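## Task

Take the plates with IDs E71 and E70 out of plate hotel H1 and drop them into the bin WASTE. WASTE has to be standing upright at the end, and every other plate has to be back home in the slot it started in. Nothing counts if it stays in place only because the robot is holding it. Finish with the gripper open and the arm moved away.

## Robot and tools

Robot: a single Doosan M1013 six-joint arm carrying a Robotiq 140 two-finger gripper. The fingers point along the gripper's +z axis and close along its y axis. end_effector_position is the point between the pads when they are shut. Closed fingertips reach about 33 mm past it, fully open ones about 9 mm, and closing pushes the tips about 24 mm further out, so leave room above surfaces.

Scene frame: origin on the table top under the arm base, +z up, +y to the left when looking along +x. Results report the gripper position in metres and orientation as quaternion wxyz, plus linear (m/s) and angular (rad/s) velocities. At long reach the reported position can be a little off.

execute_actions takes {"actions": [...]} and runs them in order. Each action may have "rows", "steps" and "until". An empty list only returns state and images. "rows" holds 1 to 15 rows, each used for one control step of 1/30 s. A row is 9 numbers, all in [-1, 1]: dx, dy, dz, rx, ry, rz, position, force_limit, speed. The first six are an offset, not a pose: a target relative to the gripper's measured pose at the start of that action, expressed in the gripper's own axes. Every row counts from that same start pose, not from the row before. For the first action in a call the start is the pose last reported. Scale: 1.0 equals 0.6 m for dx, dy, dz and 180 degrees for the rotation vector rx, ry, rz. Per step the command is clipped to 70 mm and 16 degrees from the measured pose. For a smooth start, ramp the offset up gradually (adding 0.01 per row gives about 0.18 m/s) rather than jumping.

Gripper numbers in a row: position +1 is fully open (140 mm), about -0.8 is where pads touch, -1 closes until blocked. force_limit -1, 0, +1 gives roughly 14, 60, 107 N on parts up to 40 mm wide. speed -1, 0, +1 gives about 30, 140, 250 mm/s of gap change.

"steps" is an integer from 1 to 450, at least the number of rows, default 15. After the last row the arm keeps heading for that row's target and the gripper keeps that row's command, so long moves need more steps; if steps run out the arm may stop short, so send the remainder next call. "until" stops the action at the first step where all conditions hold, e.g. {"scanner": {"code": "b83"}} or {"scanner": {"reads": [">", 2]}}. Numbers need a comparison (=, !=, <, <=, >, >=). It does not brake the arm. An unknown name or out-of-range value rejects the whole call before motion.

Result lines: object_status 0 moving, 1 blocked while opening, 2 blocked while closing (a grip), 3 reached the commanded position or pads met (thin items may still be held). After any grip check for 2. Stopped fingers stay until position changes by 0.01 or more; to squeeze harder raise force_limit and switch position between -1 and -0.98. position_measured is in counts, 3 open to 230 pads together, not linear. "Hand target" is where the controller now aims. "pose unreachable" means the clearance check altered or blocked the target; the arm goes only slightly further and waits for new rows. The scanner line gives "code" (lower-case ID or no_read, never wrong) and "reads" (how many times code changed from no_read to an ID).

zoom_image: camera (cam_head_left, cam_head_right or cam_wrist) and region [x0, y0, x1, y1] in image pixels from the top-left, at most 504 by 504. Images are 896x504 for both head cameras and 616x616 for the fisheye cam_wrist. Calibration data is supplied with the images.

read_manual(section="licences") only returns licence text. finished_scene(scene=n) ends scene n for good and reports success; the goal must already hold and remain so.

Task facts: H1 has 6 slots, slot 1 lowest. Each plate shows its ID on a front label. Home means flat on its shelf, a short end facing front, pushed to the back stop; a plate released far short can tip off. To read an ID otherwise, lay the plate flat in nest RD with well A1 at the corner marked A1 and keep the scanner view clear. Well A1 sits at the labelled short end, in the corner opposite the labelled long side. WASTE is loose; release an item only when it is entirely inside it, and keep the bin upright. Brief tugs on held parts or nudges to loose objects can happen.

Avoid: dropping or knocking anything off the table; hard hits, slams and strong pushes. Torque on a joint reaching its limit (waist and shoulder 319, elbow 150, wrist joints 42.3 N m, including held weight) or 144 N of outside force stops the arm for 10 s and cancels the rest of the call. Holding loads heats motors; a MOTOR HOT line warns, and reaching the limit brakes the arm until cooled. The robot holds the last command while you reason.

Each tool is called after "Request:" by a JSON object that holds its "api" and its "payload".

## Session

Request:
{"api": "execute_actions", "payload": {"actions": []}}

Scene clock: 0.00 s.
end_effector_position=(+0.4337, +0.5778, +0.2393) position_measured=3 object_status=3 end_effector_quat_wxyz=(-0.022, +0.539, +0.564, -0.625) end_effector_velocity=(-0.001, +0.001, -0.001) end_effector_angular_velocity=(+0.000, +0.001, +0.001)
Joint positions: [0.825 1.027 0.964 0.118 2.488 0.823]
Joint velocities: [ 0.001  0.001 -0.     0.001 -0.    -0.   ]
Hand target: +0.434, +0.578, +0.239; -0.022, +0.539, +0.564, -0.625
scanner: code=no_read reads=0
camera_calibration (this result's frames):
cam_wrist: T_world_to_cam=[[0.63066, -0.214967, -0.745692, 0.00608636], [0.65201, -0.374356, 0.659348, -0.216838], [-0.420892, -0.902024, -0.0959307, 0.907461], [0, 0, 0, 1]] pos_world=[0.519485, 0.738685, 0.234564]

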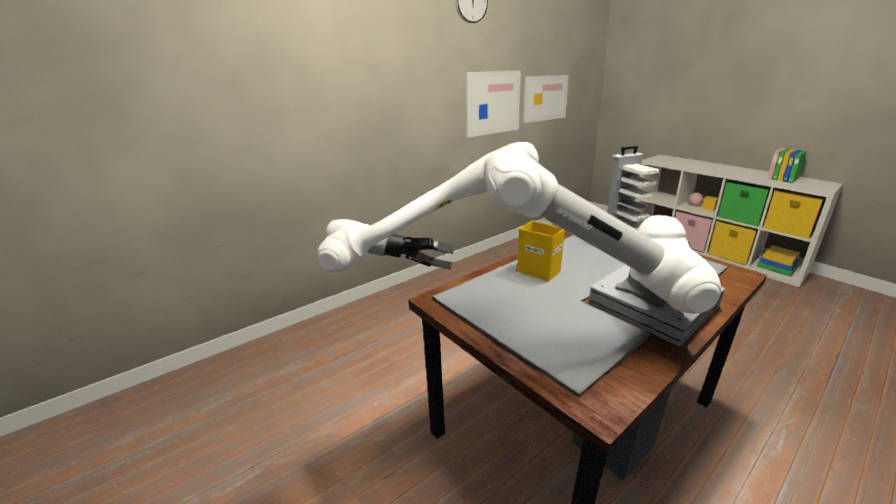

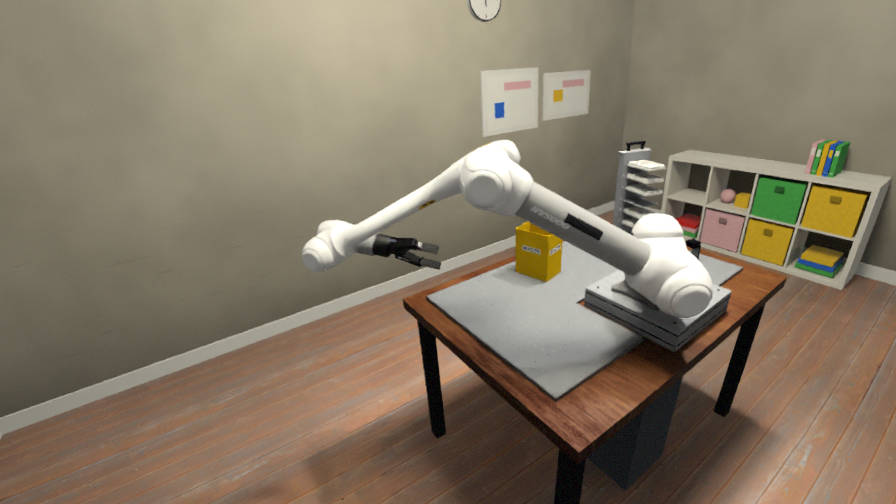

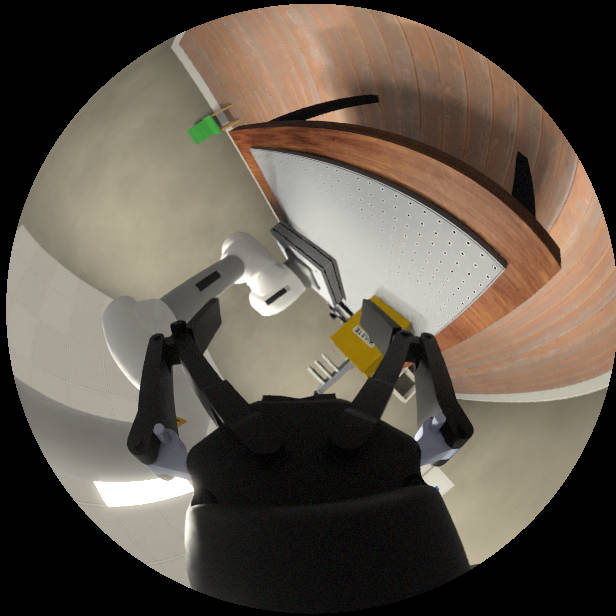

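Request:
{"api": "execute_actions", "payload": {"actions": [{"rows":[[-0.572,-0.023,0.403,-0.017,0.473,0.427,0.6,0,0]],"steps":70}]}}

Request:
{"api": "zoom_image", "payload": {"camera": "cam_head_right", "region": [500, 120, 720, 300]}}

Scene clock: 8.83 s.
end_effector_position=(+0.3994, +0.1994, +0.4178) position_measured=53 object_status=3 end_effector_quat_wxyz=(-0.000, +1.000, -0.000, -0.001) end_effector_velocity=(+0.000, -0.001, +0.000) end_effector_angular_velocity=(-0.000, -0.000, -0.002)
Joint positions: [ 0.341 -0.179  1.909  0.018  1.409  1.928]
Joint velocities: [-0.002 -0.001  0.    -0.     0.    -0.   ]
Hand target: +0.399, +0.199, +0.418; -0.000, +1.000, -0.000, -0.001
Off the commanded pose: 0.002 m, 0 deg.
scanner: code=no_read reads=0
camera_calibration (this result's frames):
cam_wrist: T_world_to_cam=[[0.0832443, -0.987881, 0.131, 0.0859141], [-0.937977, -0.0332769, 0.345097, 0.244451], [-0.336556, -0.151602, -0.92938, 0.733664], [0, 0, 0, 1]] pos_world=[0.469057, 0.204233, 0.586239]

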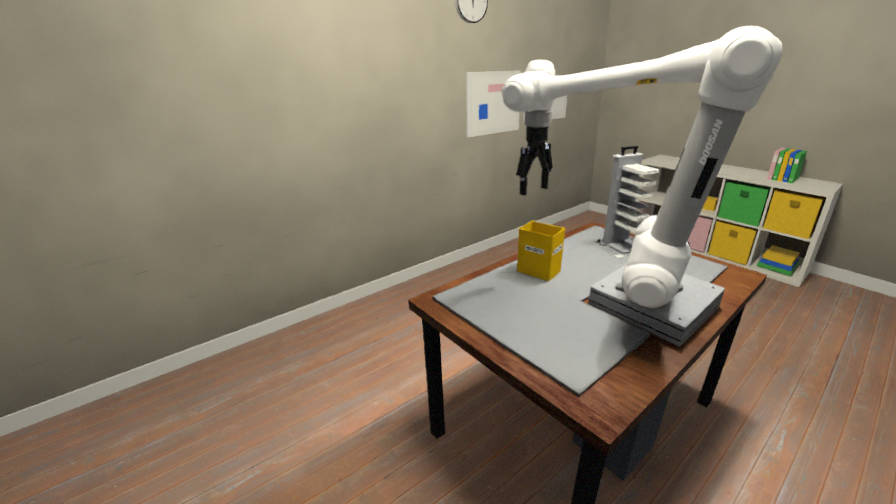

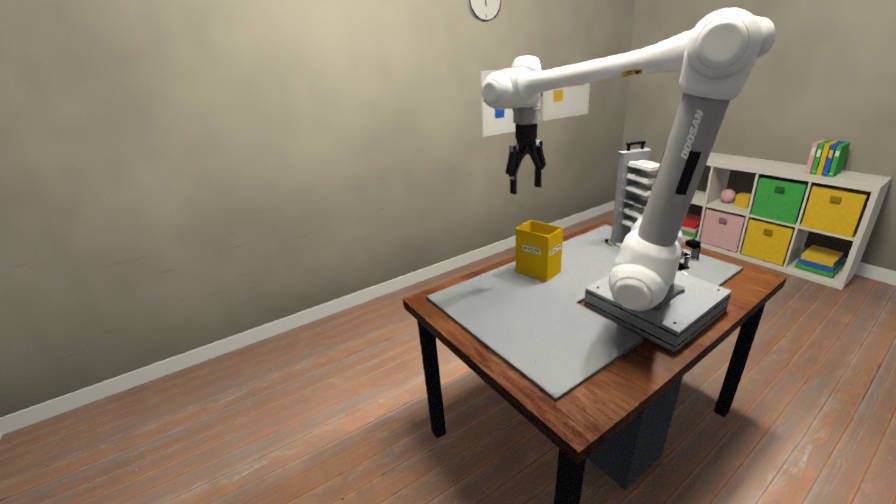

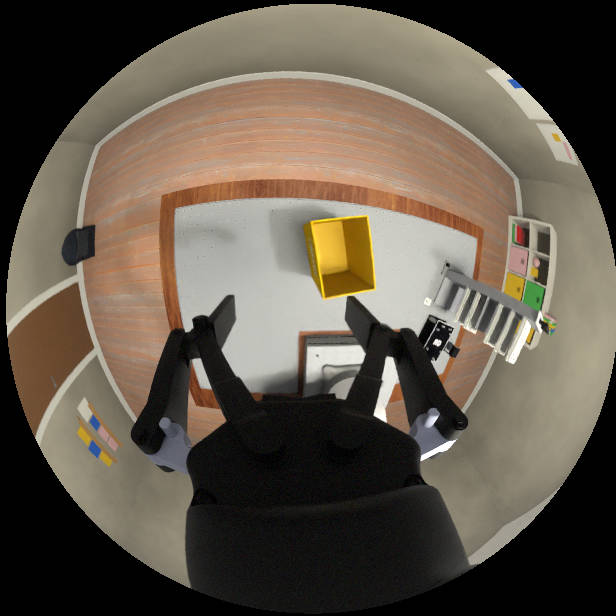

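Region (500, 120, 720, 300) of cam_head_right's 896x504 image, scaled by 2.291, with more detail than that image has; it fills the top 412 rows of this view, and the rest is white.

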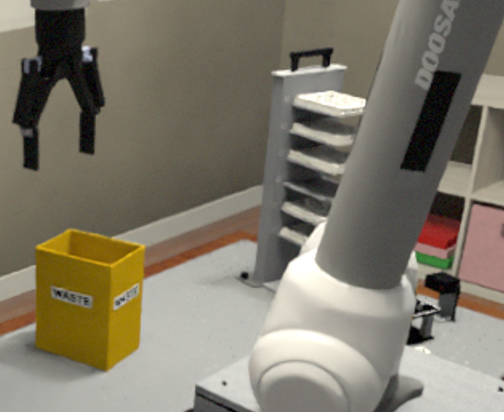

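Request:
{"api": "execute_actions", "payload": {"actions": [{"rows":[[-0.08,0.45,0.05,0,0,0,0.6,0,0]],"steps":25},{"rows":[[-0.285,0.36,0.03,0,0.25,0,0.6,0,0]],"steps":50},{"rows":[[-0.083,0.185,0.083,0,0.25,0,0.6,0,0]],"steps":40}]}}

Request:
{"api": "zoom_image", "payload": {"camera": "cam_wrist", "region": [170, 150, 430, 410]}}

Scene clock: 20.50 s.
end_effector_position=(+0.1794, -0.3947, +0.3014) position_measured=53 object_status=3 end_effector_quat_wxyz=(+0.002, +0.707, +0.001, +0.707) end_effector_velocity=(-0.000, -0.000, -0.000) end_effector_angular_velocity=(+0.000, -0.001, -0.000)
Joint positions: [-2.036  0.353  2.403  1.153  1.732 -1.208]
Joint velocities: [-0.     0.001  0.    -0.     0.001 -0.001]
Hand target: +0.179, -0.395, +0.301; +0.002, +0.707, +0.001, +0.707
Off the commanded pose: 0.001 m, 0 deg.
scanner: code=no_read reads=0
camera_calibration (this result's frames):
cam_wrist: T_world_to_cam=[[-0.133084, -0.987195, 0.087943, -0.415326], [-0.343565, -0.037279, -0.938389, 0.337186], [0.929651, -0.155099, -0.334205, 0.0534943], [0, 0, 0, 1]] pos_world=[0.0108408, -0.389141, 0.370815]

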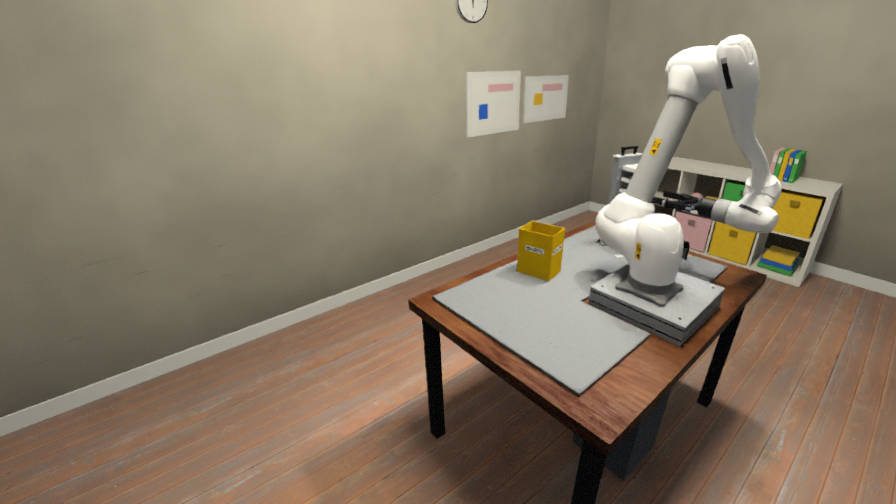

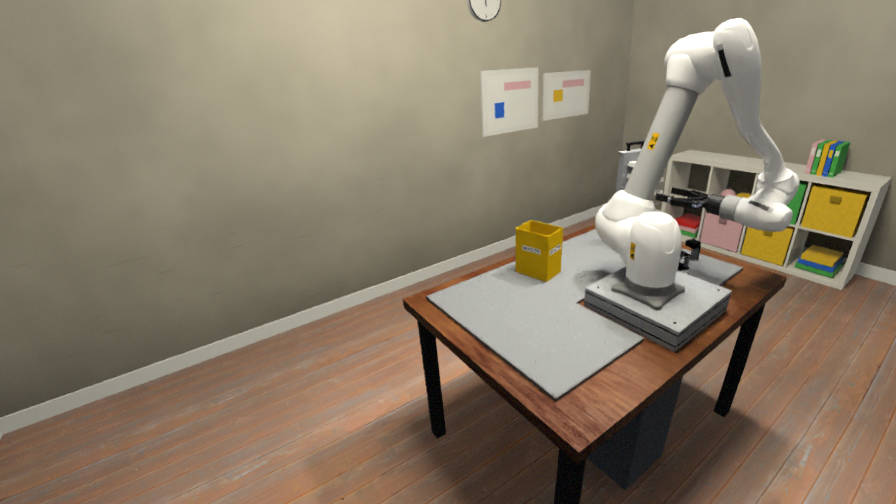

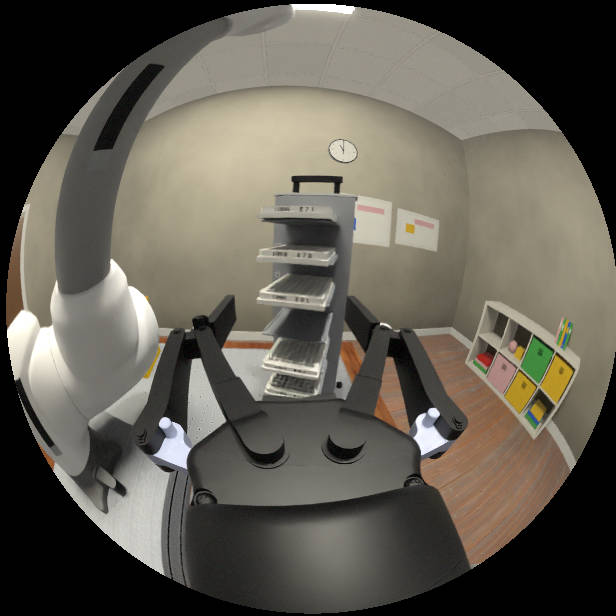

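Region (170, 150, 430, 410) of cam_wrist's 616x616 image, scaled by 1.938, with more detail than that image has.

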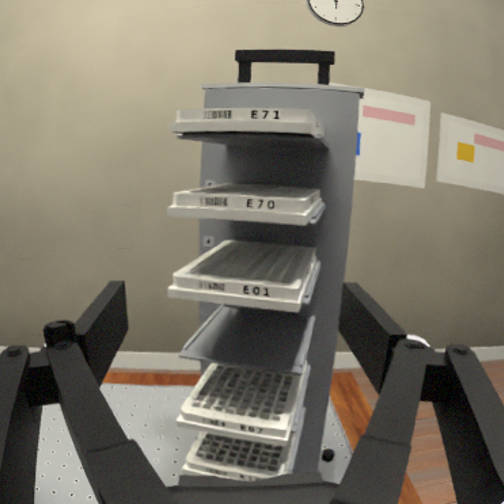

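Request:
{"api": "execute_actions", "payload": {"actions": [{"rows":[[0.157,-0.036,0.0,-0.078,0,0,0.6,0,0]],"steps":25}]}}

Request:
{"api": "zoom_image", "payload": {"camera": "cam_wrist", "region": [170, 200, 430, 410]}}

Scene clock: 26.83 s.
end_effector_position=(+0.1797, -0.3724, +0.3953) position_measured=53 object_status=3 end_effector_quat_wxyz=(+0.089, +0.701, -0.085, +0.702) end_effector_velocity=(-0.000, -0.000, +0.000) end_effector_angular_velocity=(-0.000, +0.001, -0.000)
Joint positions: [-2.141  0.018  2.522  1.314  1.738 -0.981]
Joint velocities: [-0.    -0.001 -0.    -0.    -0.     0.   ]
Hand target: +0.180, -0.372, +0.395; +0.089, +0.701, -0.085, +0.702
Off the commanded pose: 0.000 m, 0 deg.
scanner: code=no_read reads=0
camera_calibration (this result's frames):
cam_wrist: T_world_to_cam=[[-0.368402, -0.925514, 0.087766, -0.336296], [-0.341311, 0.0468352, -0.938783, 0.457277], [0.864746, -0.375805, -0.333143, 0.0171298], [0, 0, 0, 1]] pos_world=[0.0173683, -0.326226, 0.464506]

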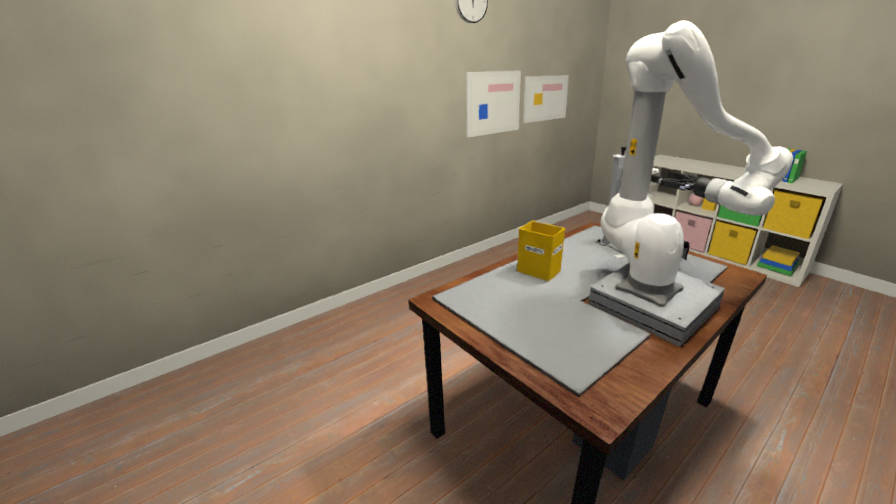

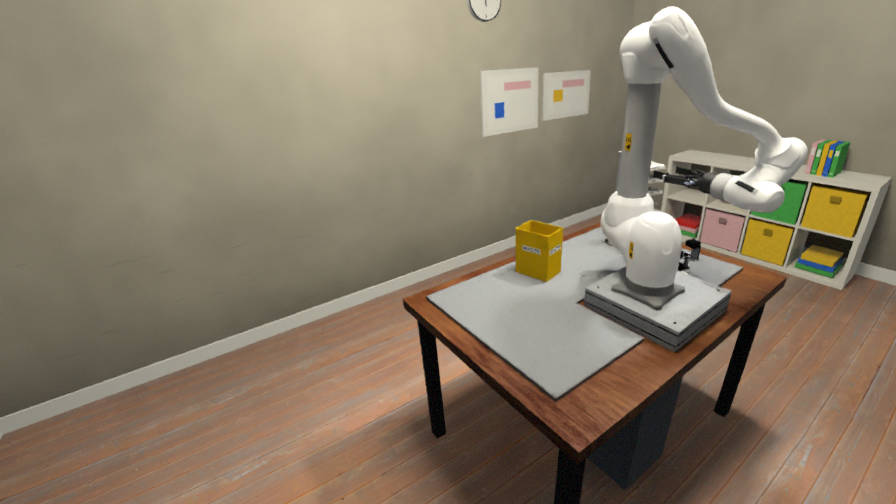

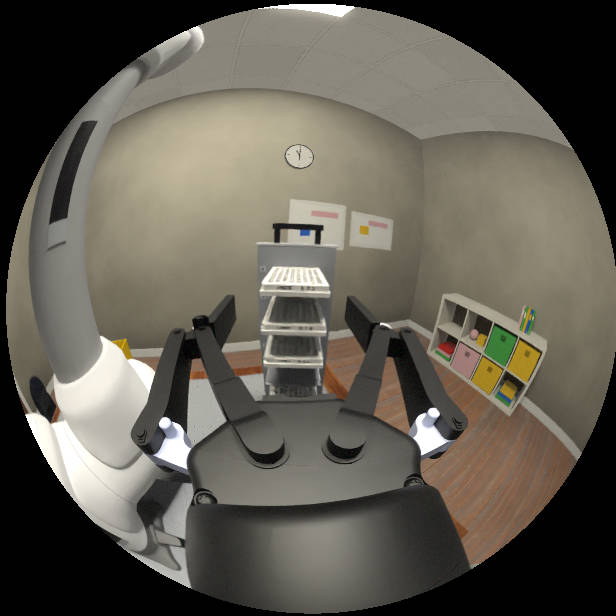

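Region (170, 200, 430, 410) of cam_wrist's 616x616 image, scaled by 1.938, with more detail than that image has; it fills the top 407 rows of this view, and the rest is white.

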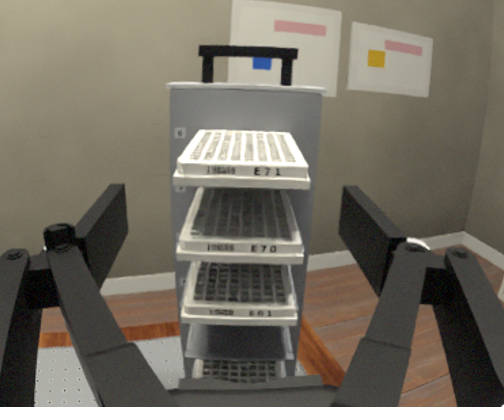

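Request:
{"api": "execute_actions", "payload": {"actions": [{"rows":[[0.03,0.003,0.08,0,0,0,0.6,0,0],[0.03,0.003,0.155,0,0,0,0.6,0,0]],"steps":22}]}}

Request:
{"api": "zoom_image", "payload": {"camera": "cam_wrist", "region": [170, 230, 430, 410]}}

Request:
{"api": "zoom_image", "payload": {"camera": "cam_head_right", "region": [600, 130, 720, 220]}}

Scene clock: 34.77 s.
end_effector_position=(+0.2693, -0.3968, +0.4134) position_measured=53 object_status=3 end_effector_quat_wxyz=(+0.089, +0.701, -0.085, +0.702) end_effector_velocity=(-0.000, -0.001, -0.000) end_effector_angular_velocity=(-0.001, -0.000, -0.001)
Joint positions: [-1.857 -0.027  2.513  1.551  1.581 -0.905]
Joint velocities: [-0.001  0.001 -0.     0.001  0.    -0.002]
Hand target: +0.269, -0.397, +0.413; +0.089, +0.701, -0.085, +0.702
Off the commanded pose: 0.000 m, 0 deg.
scanner: code=no_read reads=0
camera_calibration (this result's frames):
cam_wrist: T_world_to_cam=[[-0.36837, -0.925524, 0.0878008, -0.327393], [-0.341277, 0.0467721, -0.938799, 0.50595], [0.864774, -0.37579, -0.333089, -0.063524], [0, 0, 0, 1]] pos_world=[0.107001, -0.350546, 0.482572]

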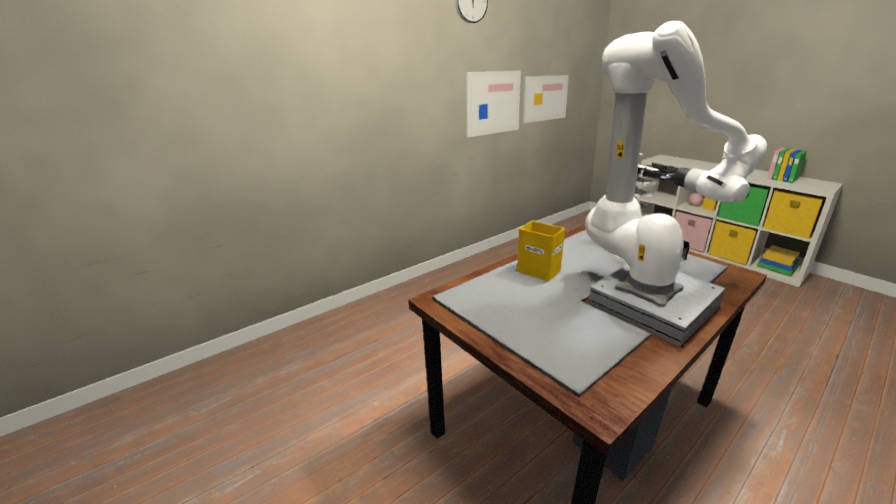

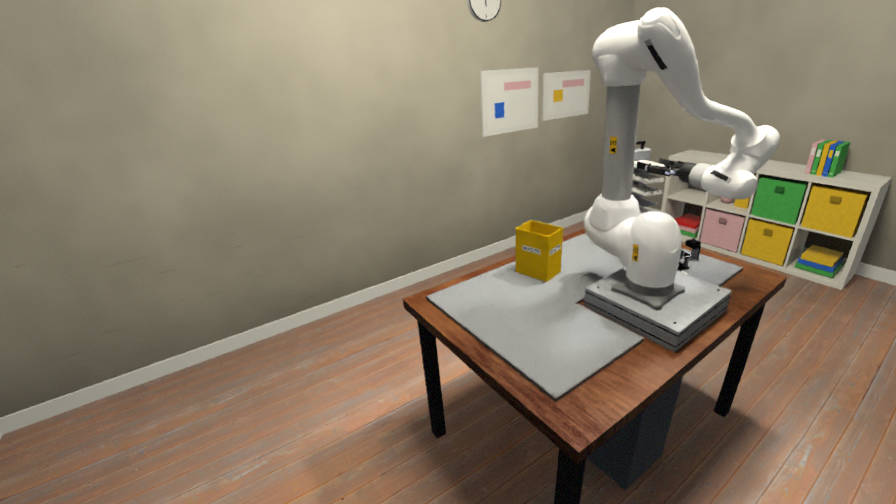

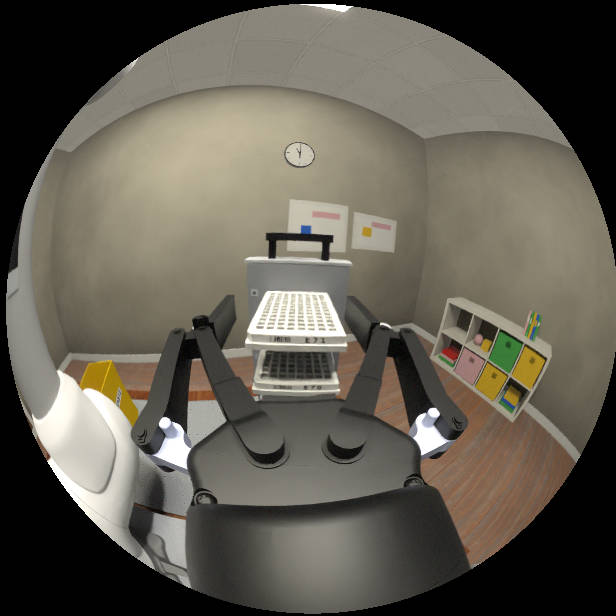

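Region (170, 230, 430, 410) of cam_wrist's 616x616 image, scaled by 1.938, with more detail than that image has; it fills the top 349 rows of this view, and the rest is white.

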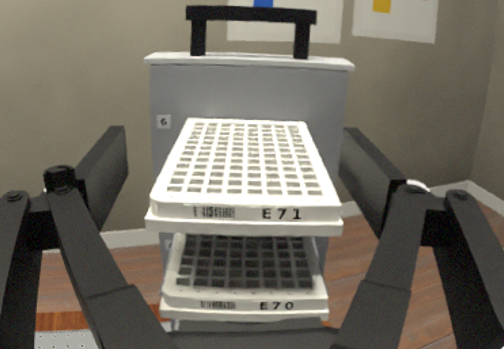

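Region (600, 130, 720, 220) of cam_head_right's 896x504 image, scaled by 4.200, with more detail than that image has; it fills the top 378 rows of this view, and the rest is white.

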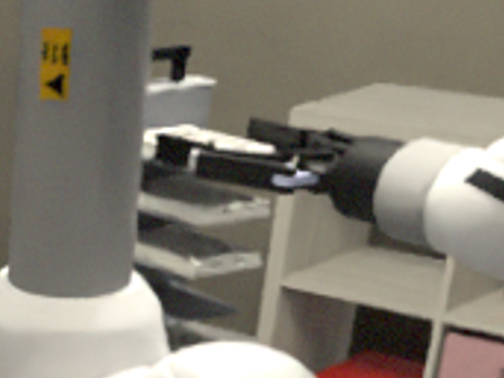

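Request:
{"api": "execute_actions", "payload": {"actions": [{"rows":[[0,0.005,0,0,0,0,-1,0.2,-0.4]],"steps":25},{"rows":[[0.004,0,0,0,0,0,-1,0.2,-0.4],[0.008,0,0,0,0,0,-1,0.2,-0.4],[0.012,0,-0.005,0,0,0,-1,0.2,-0.4],[0.015,0,-0.015,0,0,0,-1,0.2,-0.4],[0.015,0,-0.03,0,0,0,-1,0.2,-0.4],[0.015,0,-0.05,0,0,0,-1,0.2,-0.4]],"steps":15}]}}

Scene clock: 40.50 s.
end_effector_position=(+0.2395, -0.3923, +0.4224) position_measured=109 object_status=2 end_effector_quat_wxyz=(+0.089, +0.701, -0.085, +0.702) end_effector_velocity=(-0.000, +0.000, +0.000) end_effector_angular_velocity=(-0.002, +0.001, +0.000)
Joint positions: [-1.948 -0.043  2.502  1.48   1.639 -0.881]
Joint velocities: [-0.001 -0.001 -0.    -0.001  0.001 -0.001]
Hand target: +0.239, -0.392, +0.422; +0.089, +0.701, -0.085, +0.702
Off the commanded pose: 0.000 m, 0 deg.
scanner: code=no_read reads=0
camera_calibration (this result's frames):
cam_wrist: T_world_to_cam=[[-0.368361, -0.925529, 0.0877848, -0.335024], [-0.341332, 0.0468088, -0.938777, 0.504019], [0.864756, -0.375772, -0.333155, -0.0330895], [0, 0, 0, 1]] pos_world=[0.0772422, -0.346101, 0.491547]

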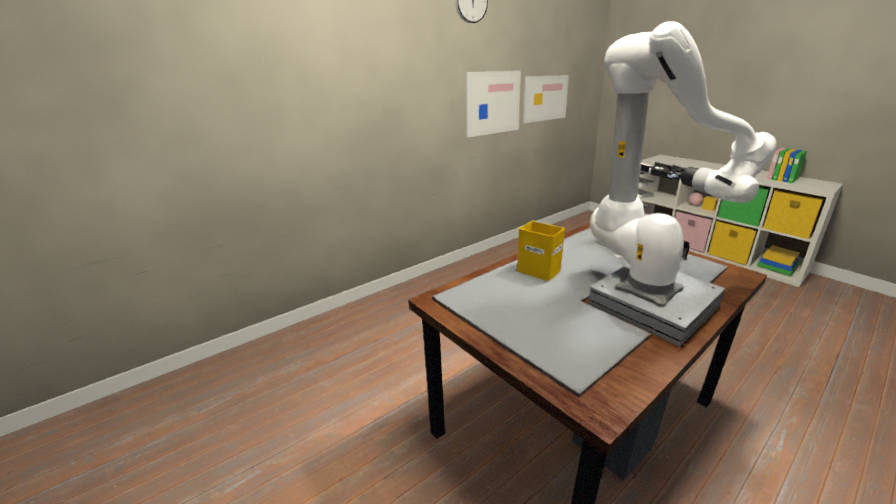

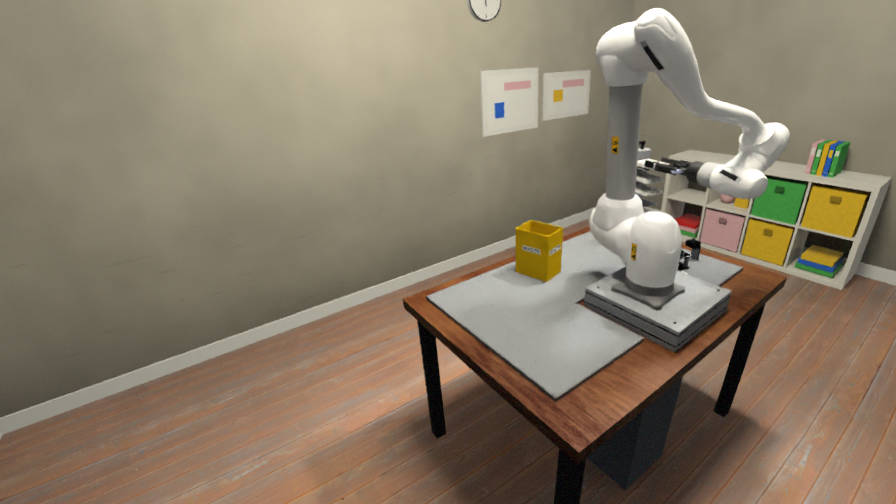

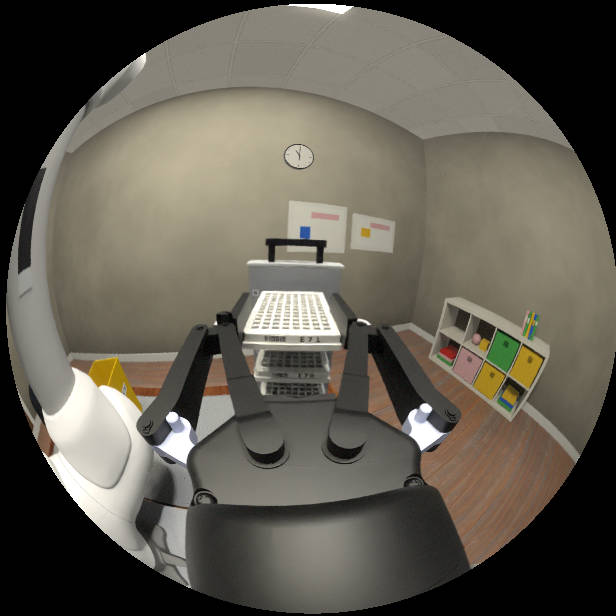

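Request:
{"api": "execute_actions", "payload": {"actions": [{"rows":[[0,0,-0.02,0,0,0,-1,0.2,-0.4],[0,0,-0.04,0,0,0,-1,0.2,-0.4],[0,0,-0.083,0,0,0,-1,0.2,-0.4]],"steps":14},{"rows":[[0.02,0,0,0,0,0,-1,0.2,-0.4],[0.04,0,0,0,0,0,-1,0.2,-0.4],[0.07,0,0,0,0,0,-1,0.2,-0.4],[0.1,0,0,0,-0.01,0,-1,0.2,-0.4],[0.13,0,0,0,-0.02,0,-1,0.2,-0.4],[0.16,-0.01,0,0,-0.03,0,-1,0.2,-0.4],[0.19,-0.02,0,0,-0.05,0,-1,0.2,-0.4],[0.217,-0.03,0,0,-0.07,0,-1,0.2,-0.4],[0.217,-0.083,0,0,-0.25,0,-1,0.2,-0.4]],"steps":40},{"rows":[[0,-0.03,0,0,-0.03,0,-1,0.2,-0.4],[0,-0.07,0.0,0,-0.06,0,-1,0.2,-0.4],[0.006,-0.507,0.123,0,-0.25,0,-1,0.2,-0.4]],"steps":50},{"rows":[[0.02,-0.03,0.02,0,0,0.04,-1,0.2,-0.4],[0.1225,-0.28,0.233,0,0,0.345,-1,0.2,-0.4]],"steps":35}]}}

Scene clock: 54.20 s.
end_effector_position=(+0.4421, +0.0934, +0.3602) position_measured=109 object_status=2 end_effector_quat_wxyz=(+0.003, +0.786, -0.618, +0.001) end_effector_velocity=(-0.000, -0.001, +0.000) end_effector_angular_velocity=(-0.001, -0.000, -0.002)
Joint positions: [ 0.094 -0.141  1.987  0.012  1.299  3.011]
Joint velocities: [-0.001 -0.001  0.    -0.001  0.     0.001]
Hand target: +0.442, +0.093, +0.360; +0.003, +0.786, -0.618, +0.001
Off the commanded pose: 0.000 m, 0 deg.
scanner: code=no_read reads=0
camera_calibration (this result's frames):
cam_wrist: T_world_to_cam=[[-0.939734, -0.314056, 0.135161, 0.373039], [-0.253812, 0.905652, 0.339667, -0.0873227], [-0.229083, 0.284891, -0.930783, 0.590667], [0, 0, 0, 1]] pos_world=[0.463706, 0.0279629, 0.529024]

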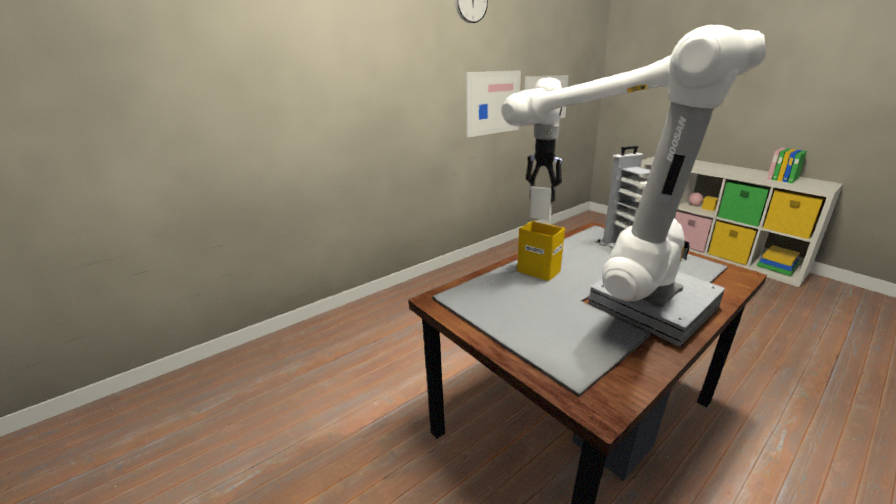

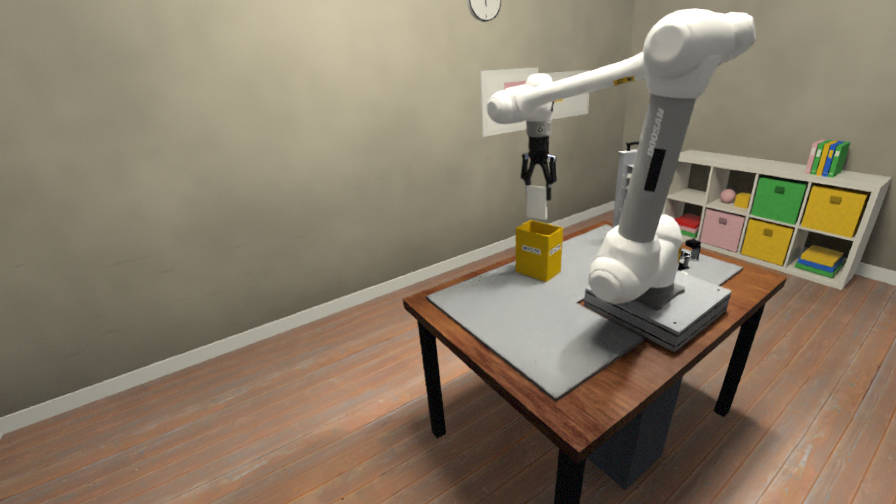

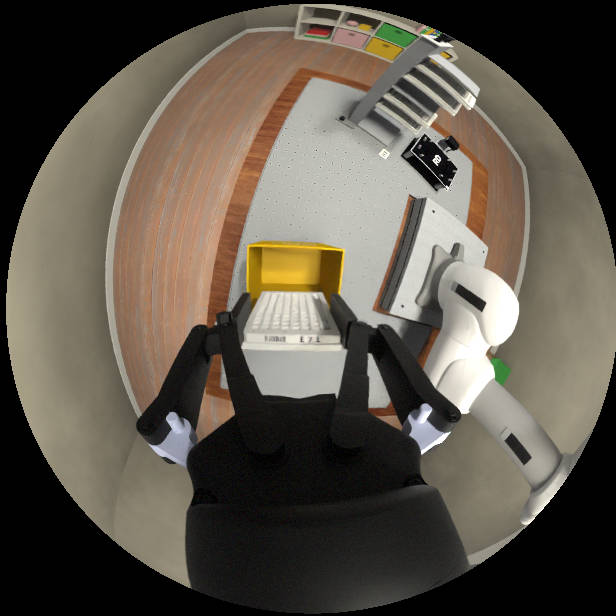

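Request:
{"api": "execute_actions", "payload": {"actions": [{"rows":[[0.02,0,0.01,0,0,0,-1,0.2,-0.4],[0.04,0,0.02,0,0,0,-1,0.2,-0.4],[0.04,0,0.04,0,0,0,-1,0.2,-0.4],[0.04,0,0.06,0,0,0,-1,0.2,-0.4],[0.04,0,0.09,0,0,0,-1,0.2,-0.4],[0.04,0,0.2,0,0,0,-1,0.2,-0.4]],"steps":25}]}}

Scene clock: 57.87 s.
end_effector_position=(+0.4478, +0.0696, +0.2403) position_measured=109 object_status=2 end_effector_quat_wxyz=(+0.003, +0.786, -0.618, +0.001) end_effector_velocity=(+0.000, -0.001, -0.001) end_effector_angular_velocity=(-0.001, +0.002, -0.003)
Joint positions: [ 0.045 -0.053  2.143  0.014  1.055  2.959]
Joint velocities: [-0.002  0.002  0.    -0.001 -0.001  0.001]
Hand target: +0.448, +0.070, +0.240; +0.003, +0.786, -0.618, +0.001
Off the commanded pose: 0.000 m, 0 deg.
scanner: code=no_read reads=0
camera_calibration (this result's frames):
cam_wrist: T_world_to_cam=[[-0.939726, -0.314105, 0.135106, 0.387111], [-0.253848, 0.905599, 0.339781, -0.0235788], [-0.229079, 0.285004, -0.93075, 0.487205], [0, 0, 0, 1]] pos_world=[0.469401, 0.004091, 0.409177]

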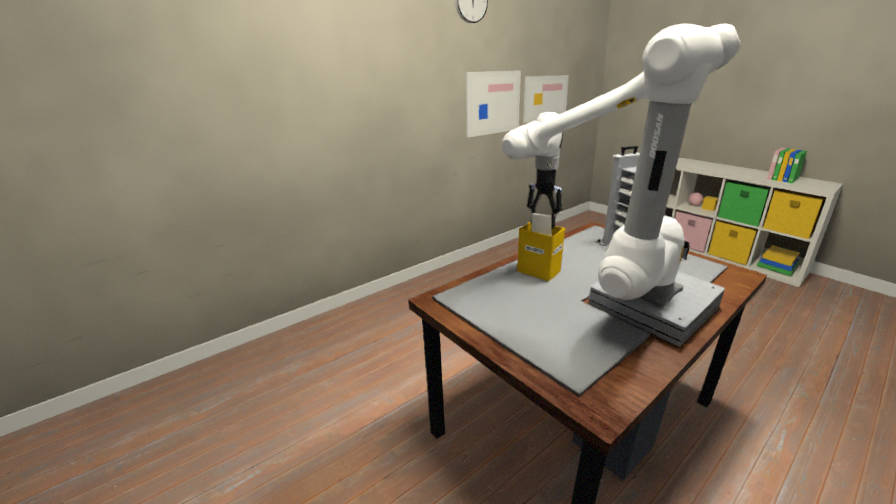

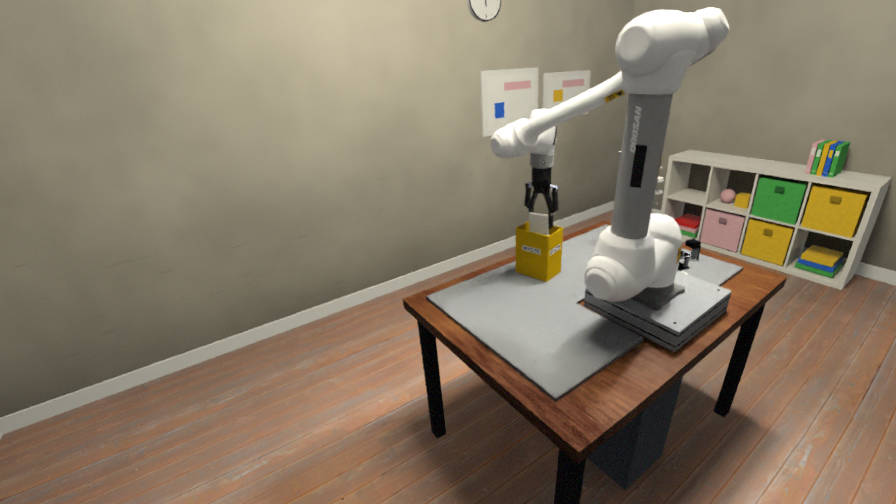

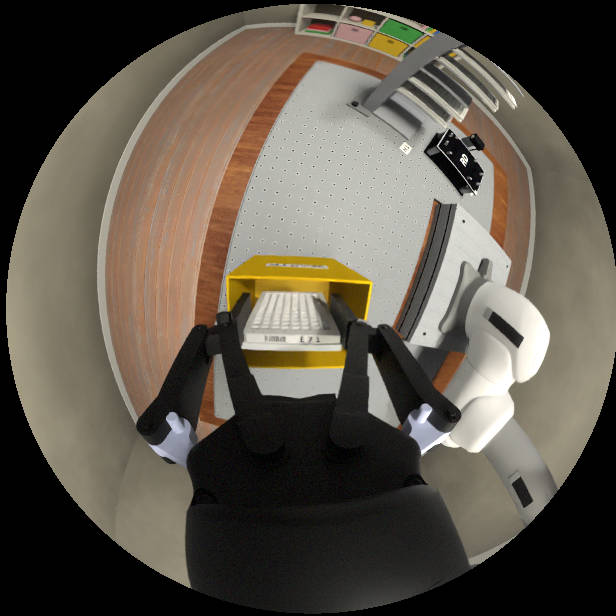

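Request:
{"api": "execute_actions", "payload": {"actions": [{"rows":[[0,0.007,0.02,0,0,0,-1,0.2,-0.4],[0,0.007,0.04,0,0,0,-1,0.2,-0.4],[0,0.007,0.06,0,0,0,-1,0.2,-0.4],[0,0.007,0.107,0,0,0,-1,0.2,-0.4]],"steps":18},{"rows":[[0,0,0,0,0,0,0.3,-1,-0.6]],"steps":18}]}}

Scene clock: 62.57 s.
end_effector_position=(+0.4437, +0.0682, +0.1761) position_measured=91 object_status=3 end_effector_quat_wxyz=(+0.003, +0.786, -0.618, +0.001) end_effector_velocity=(+0.000, -0.001, +0.000) end_effector_angular_velocity=(-0.000, -0.000, -0.001)
Joint positions: [0.045 0.01  2.219 0.015 0.915 2.956]
Joint velocities: [-0.002 -0.    -0.    -0.001 -0.    -0.001]
Hand target: +0.444, +0.068, +0.176; +0.003, +0.786, -0.618, +0.001
Off the commanded pose: 0.000 m, 0 deg.
scanner: code=no_read reads=0
camera_calibration (this result's frames):
cam_wrist: T_world_to_cam=[[-0.939733, -0.314082, 0.13511, 0.391505], [-0.253812, 0.905591, 0.339829, -0.00163678], [-0.229089, 0.285056, -0.930732, 0.42689], [0, 0, 0, 1]] pos_world=[0.46529, 0.00275901, 0.34498]

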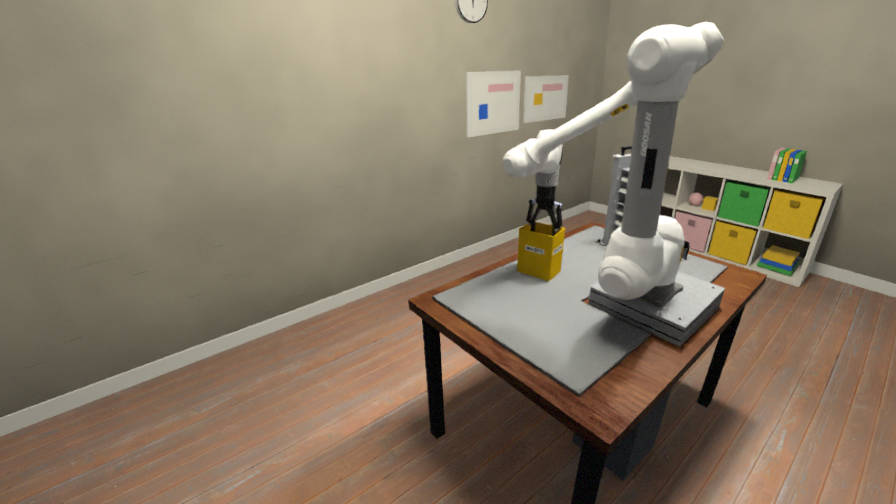

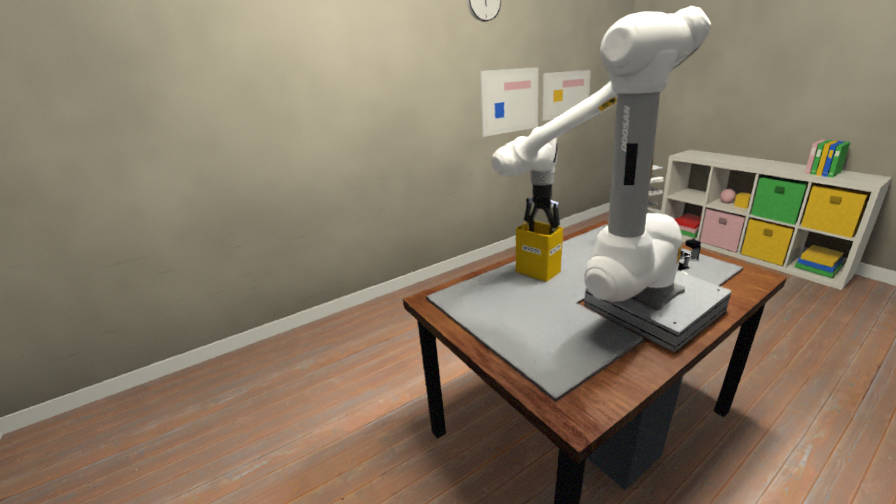

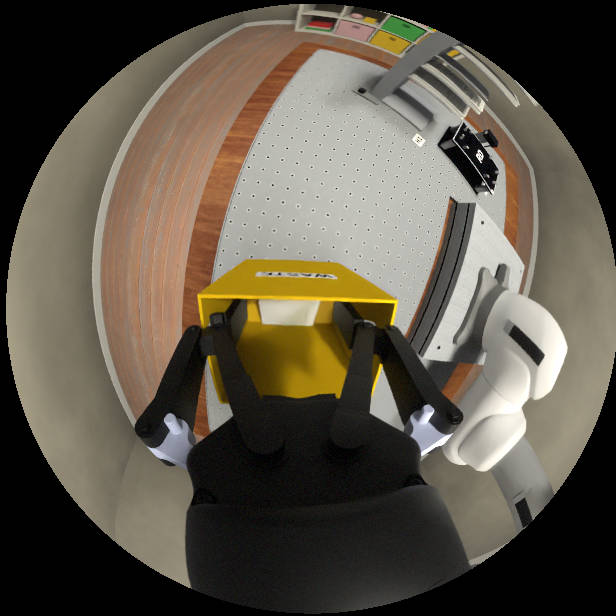

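Request:
{"api": "execute_actions", "payload": {"actions": [{"rows":[[0,0,-0.03,0,0,0,0.3,0,0],[0,0,-0.06,0,0,0,0.3,0,0],[0,0,-0.233,0,0,0,0.3,0,0]],"steps":20},{"rows":[[0.145,0.232,-0.223,0,0,-0.345,0.6,0,0]],"steps":30},{"rows":[[-0.158,0.468,0,0,0.25,0,0.6,0,0]],"steps":50},{"rows":[[-0.071,0.122,0.141,0,0.25,0,0.6,0,0]],"steps":40}]}}

Scene clock: 74.33 s.
end_effector_position=(+0.1804, -0.3751, +0.3628) position_measured=53 object_status=3 end_effector_quat_wxyz=(+0.089, +0.701, -0.085, +0.702) end_effector_velocity=(-0.001, -0.001, +0.000) end_effector_angular_velocity=(-0.001, +0.001, -0.003)
Joint positions: [-2.136  0.098  2.544  1.304  1.709 -1.08 ]
Joint velocities: [-0.003 -0.001  0.     0.    -0.001  0.   ]
Hand target: +0.180, -0.375, +0.363; +0.089, +0.701, -0.085, +0.702
Off the commanded pose: 0.001 m, 0 deg.
scanner: code=no_read reads=0
camera_calibration (this result's frames):
cam_wrist: T_world_to_cam=[[-0.369166, -0.925158, 0.0883186, -0.335547], [-0.341222, 0.0465341, -0.93883, 0.427005], [0.864456, -0.37672, -0.332863, 0.00425685], [0, 0, 0, 1]] pos_world=[0.0181513, -0.328701, 0.431937]

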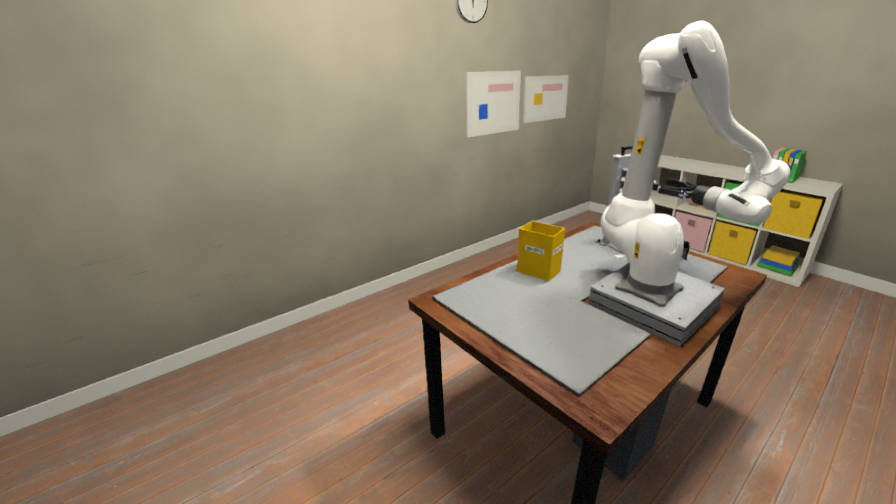

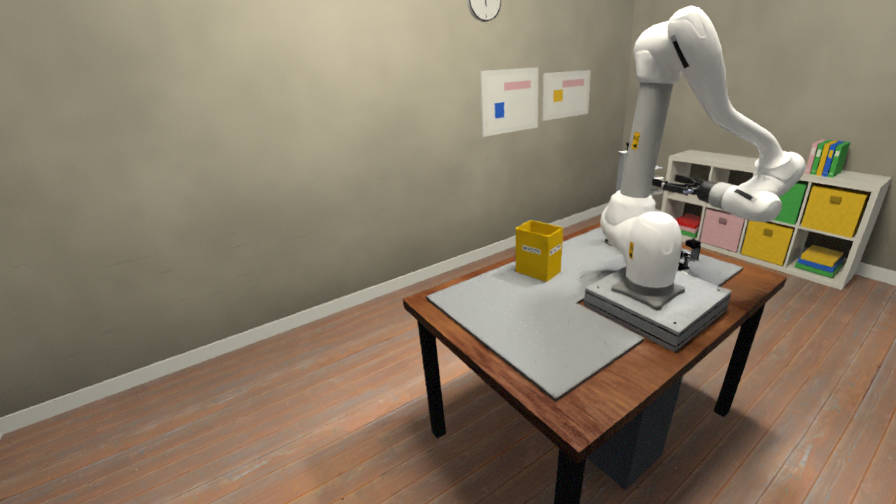

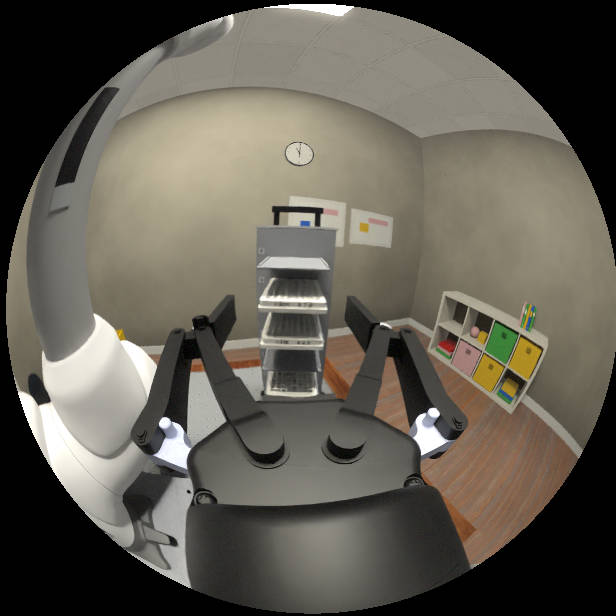

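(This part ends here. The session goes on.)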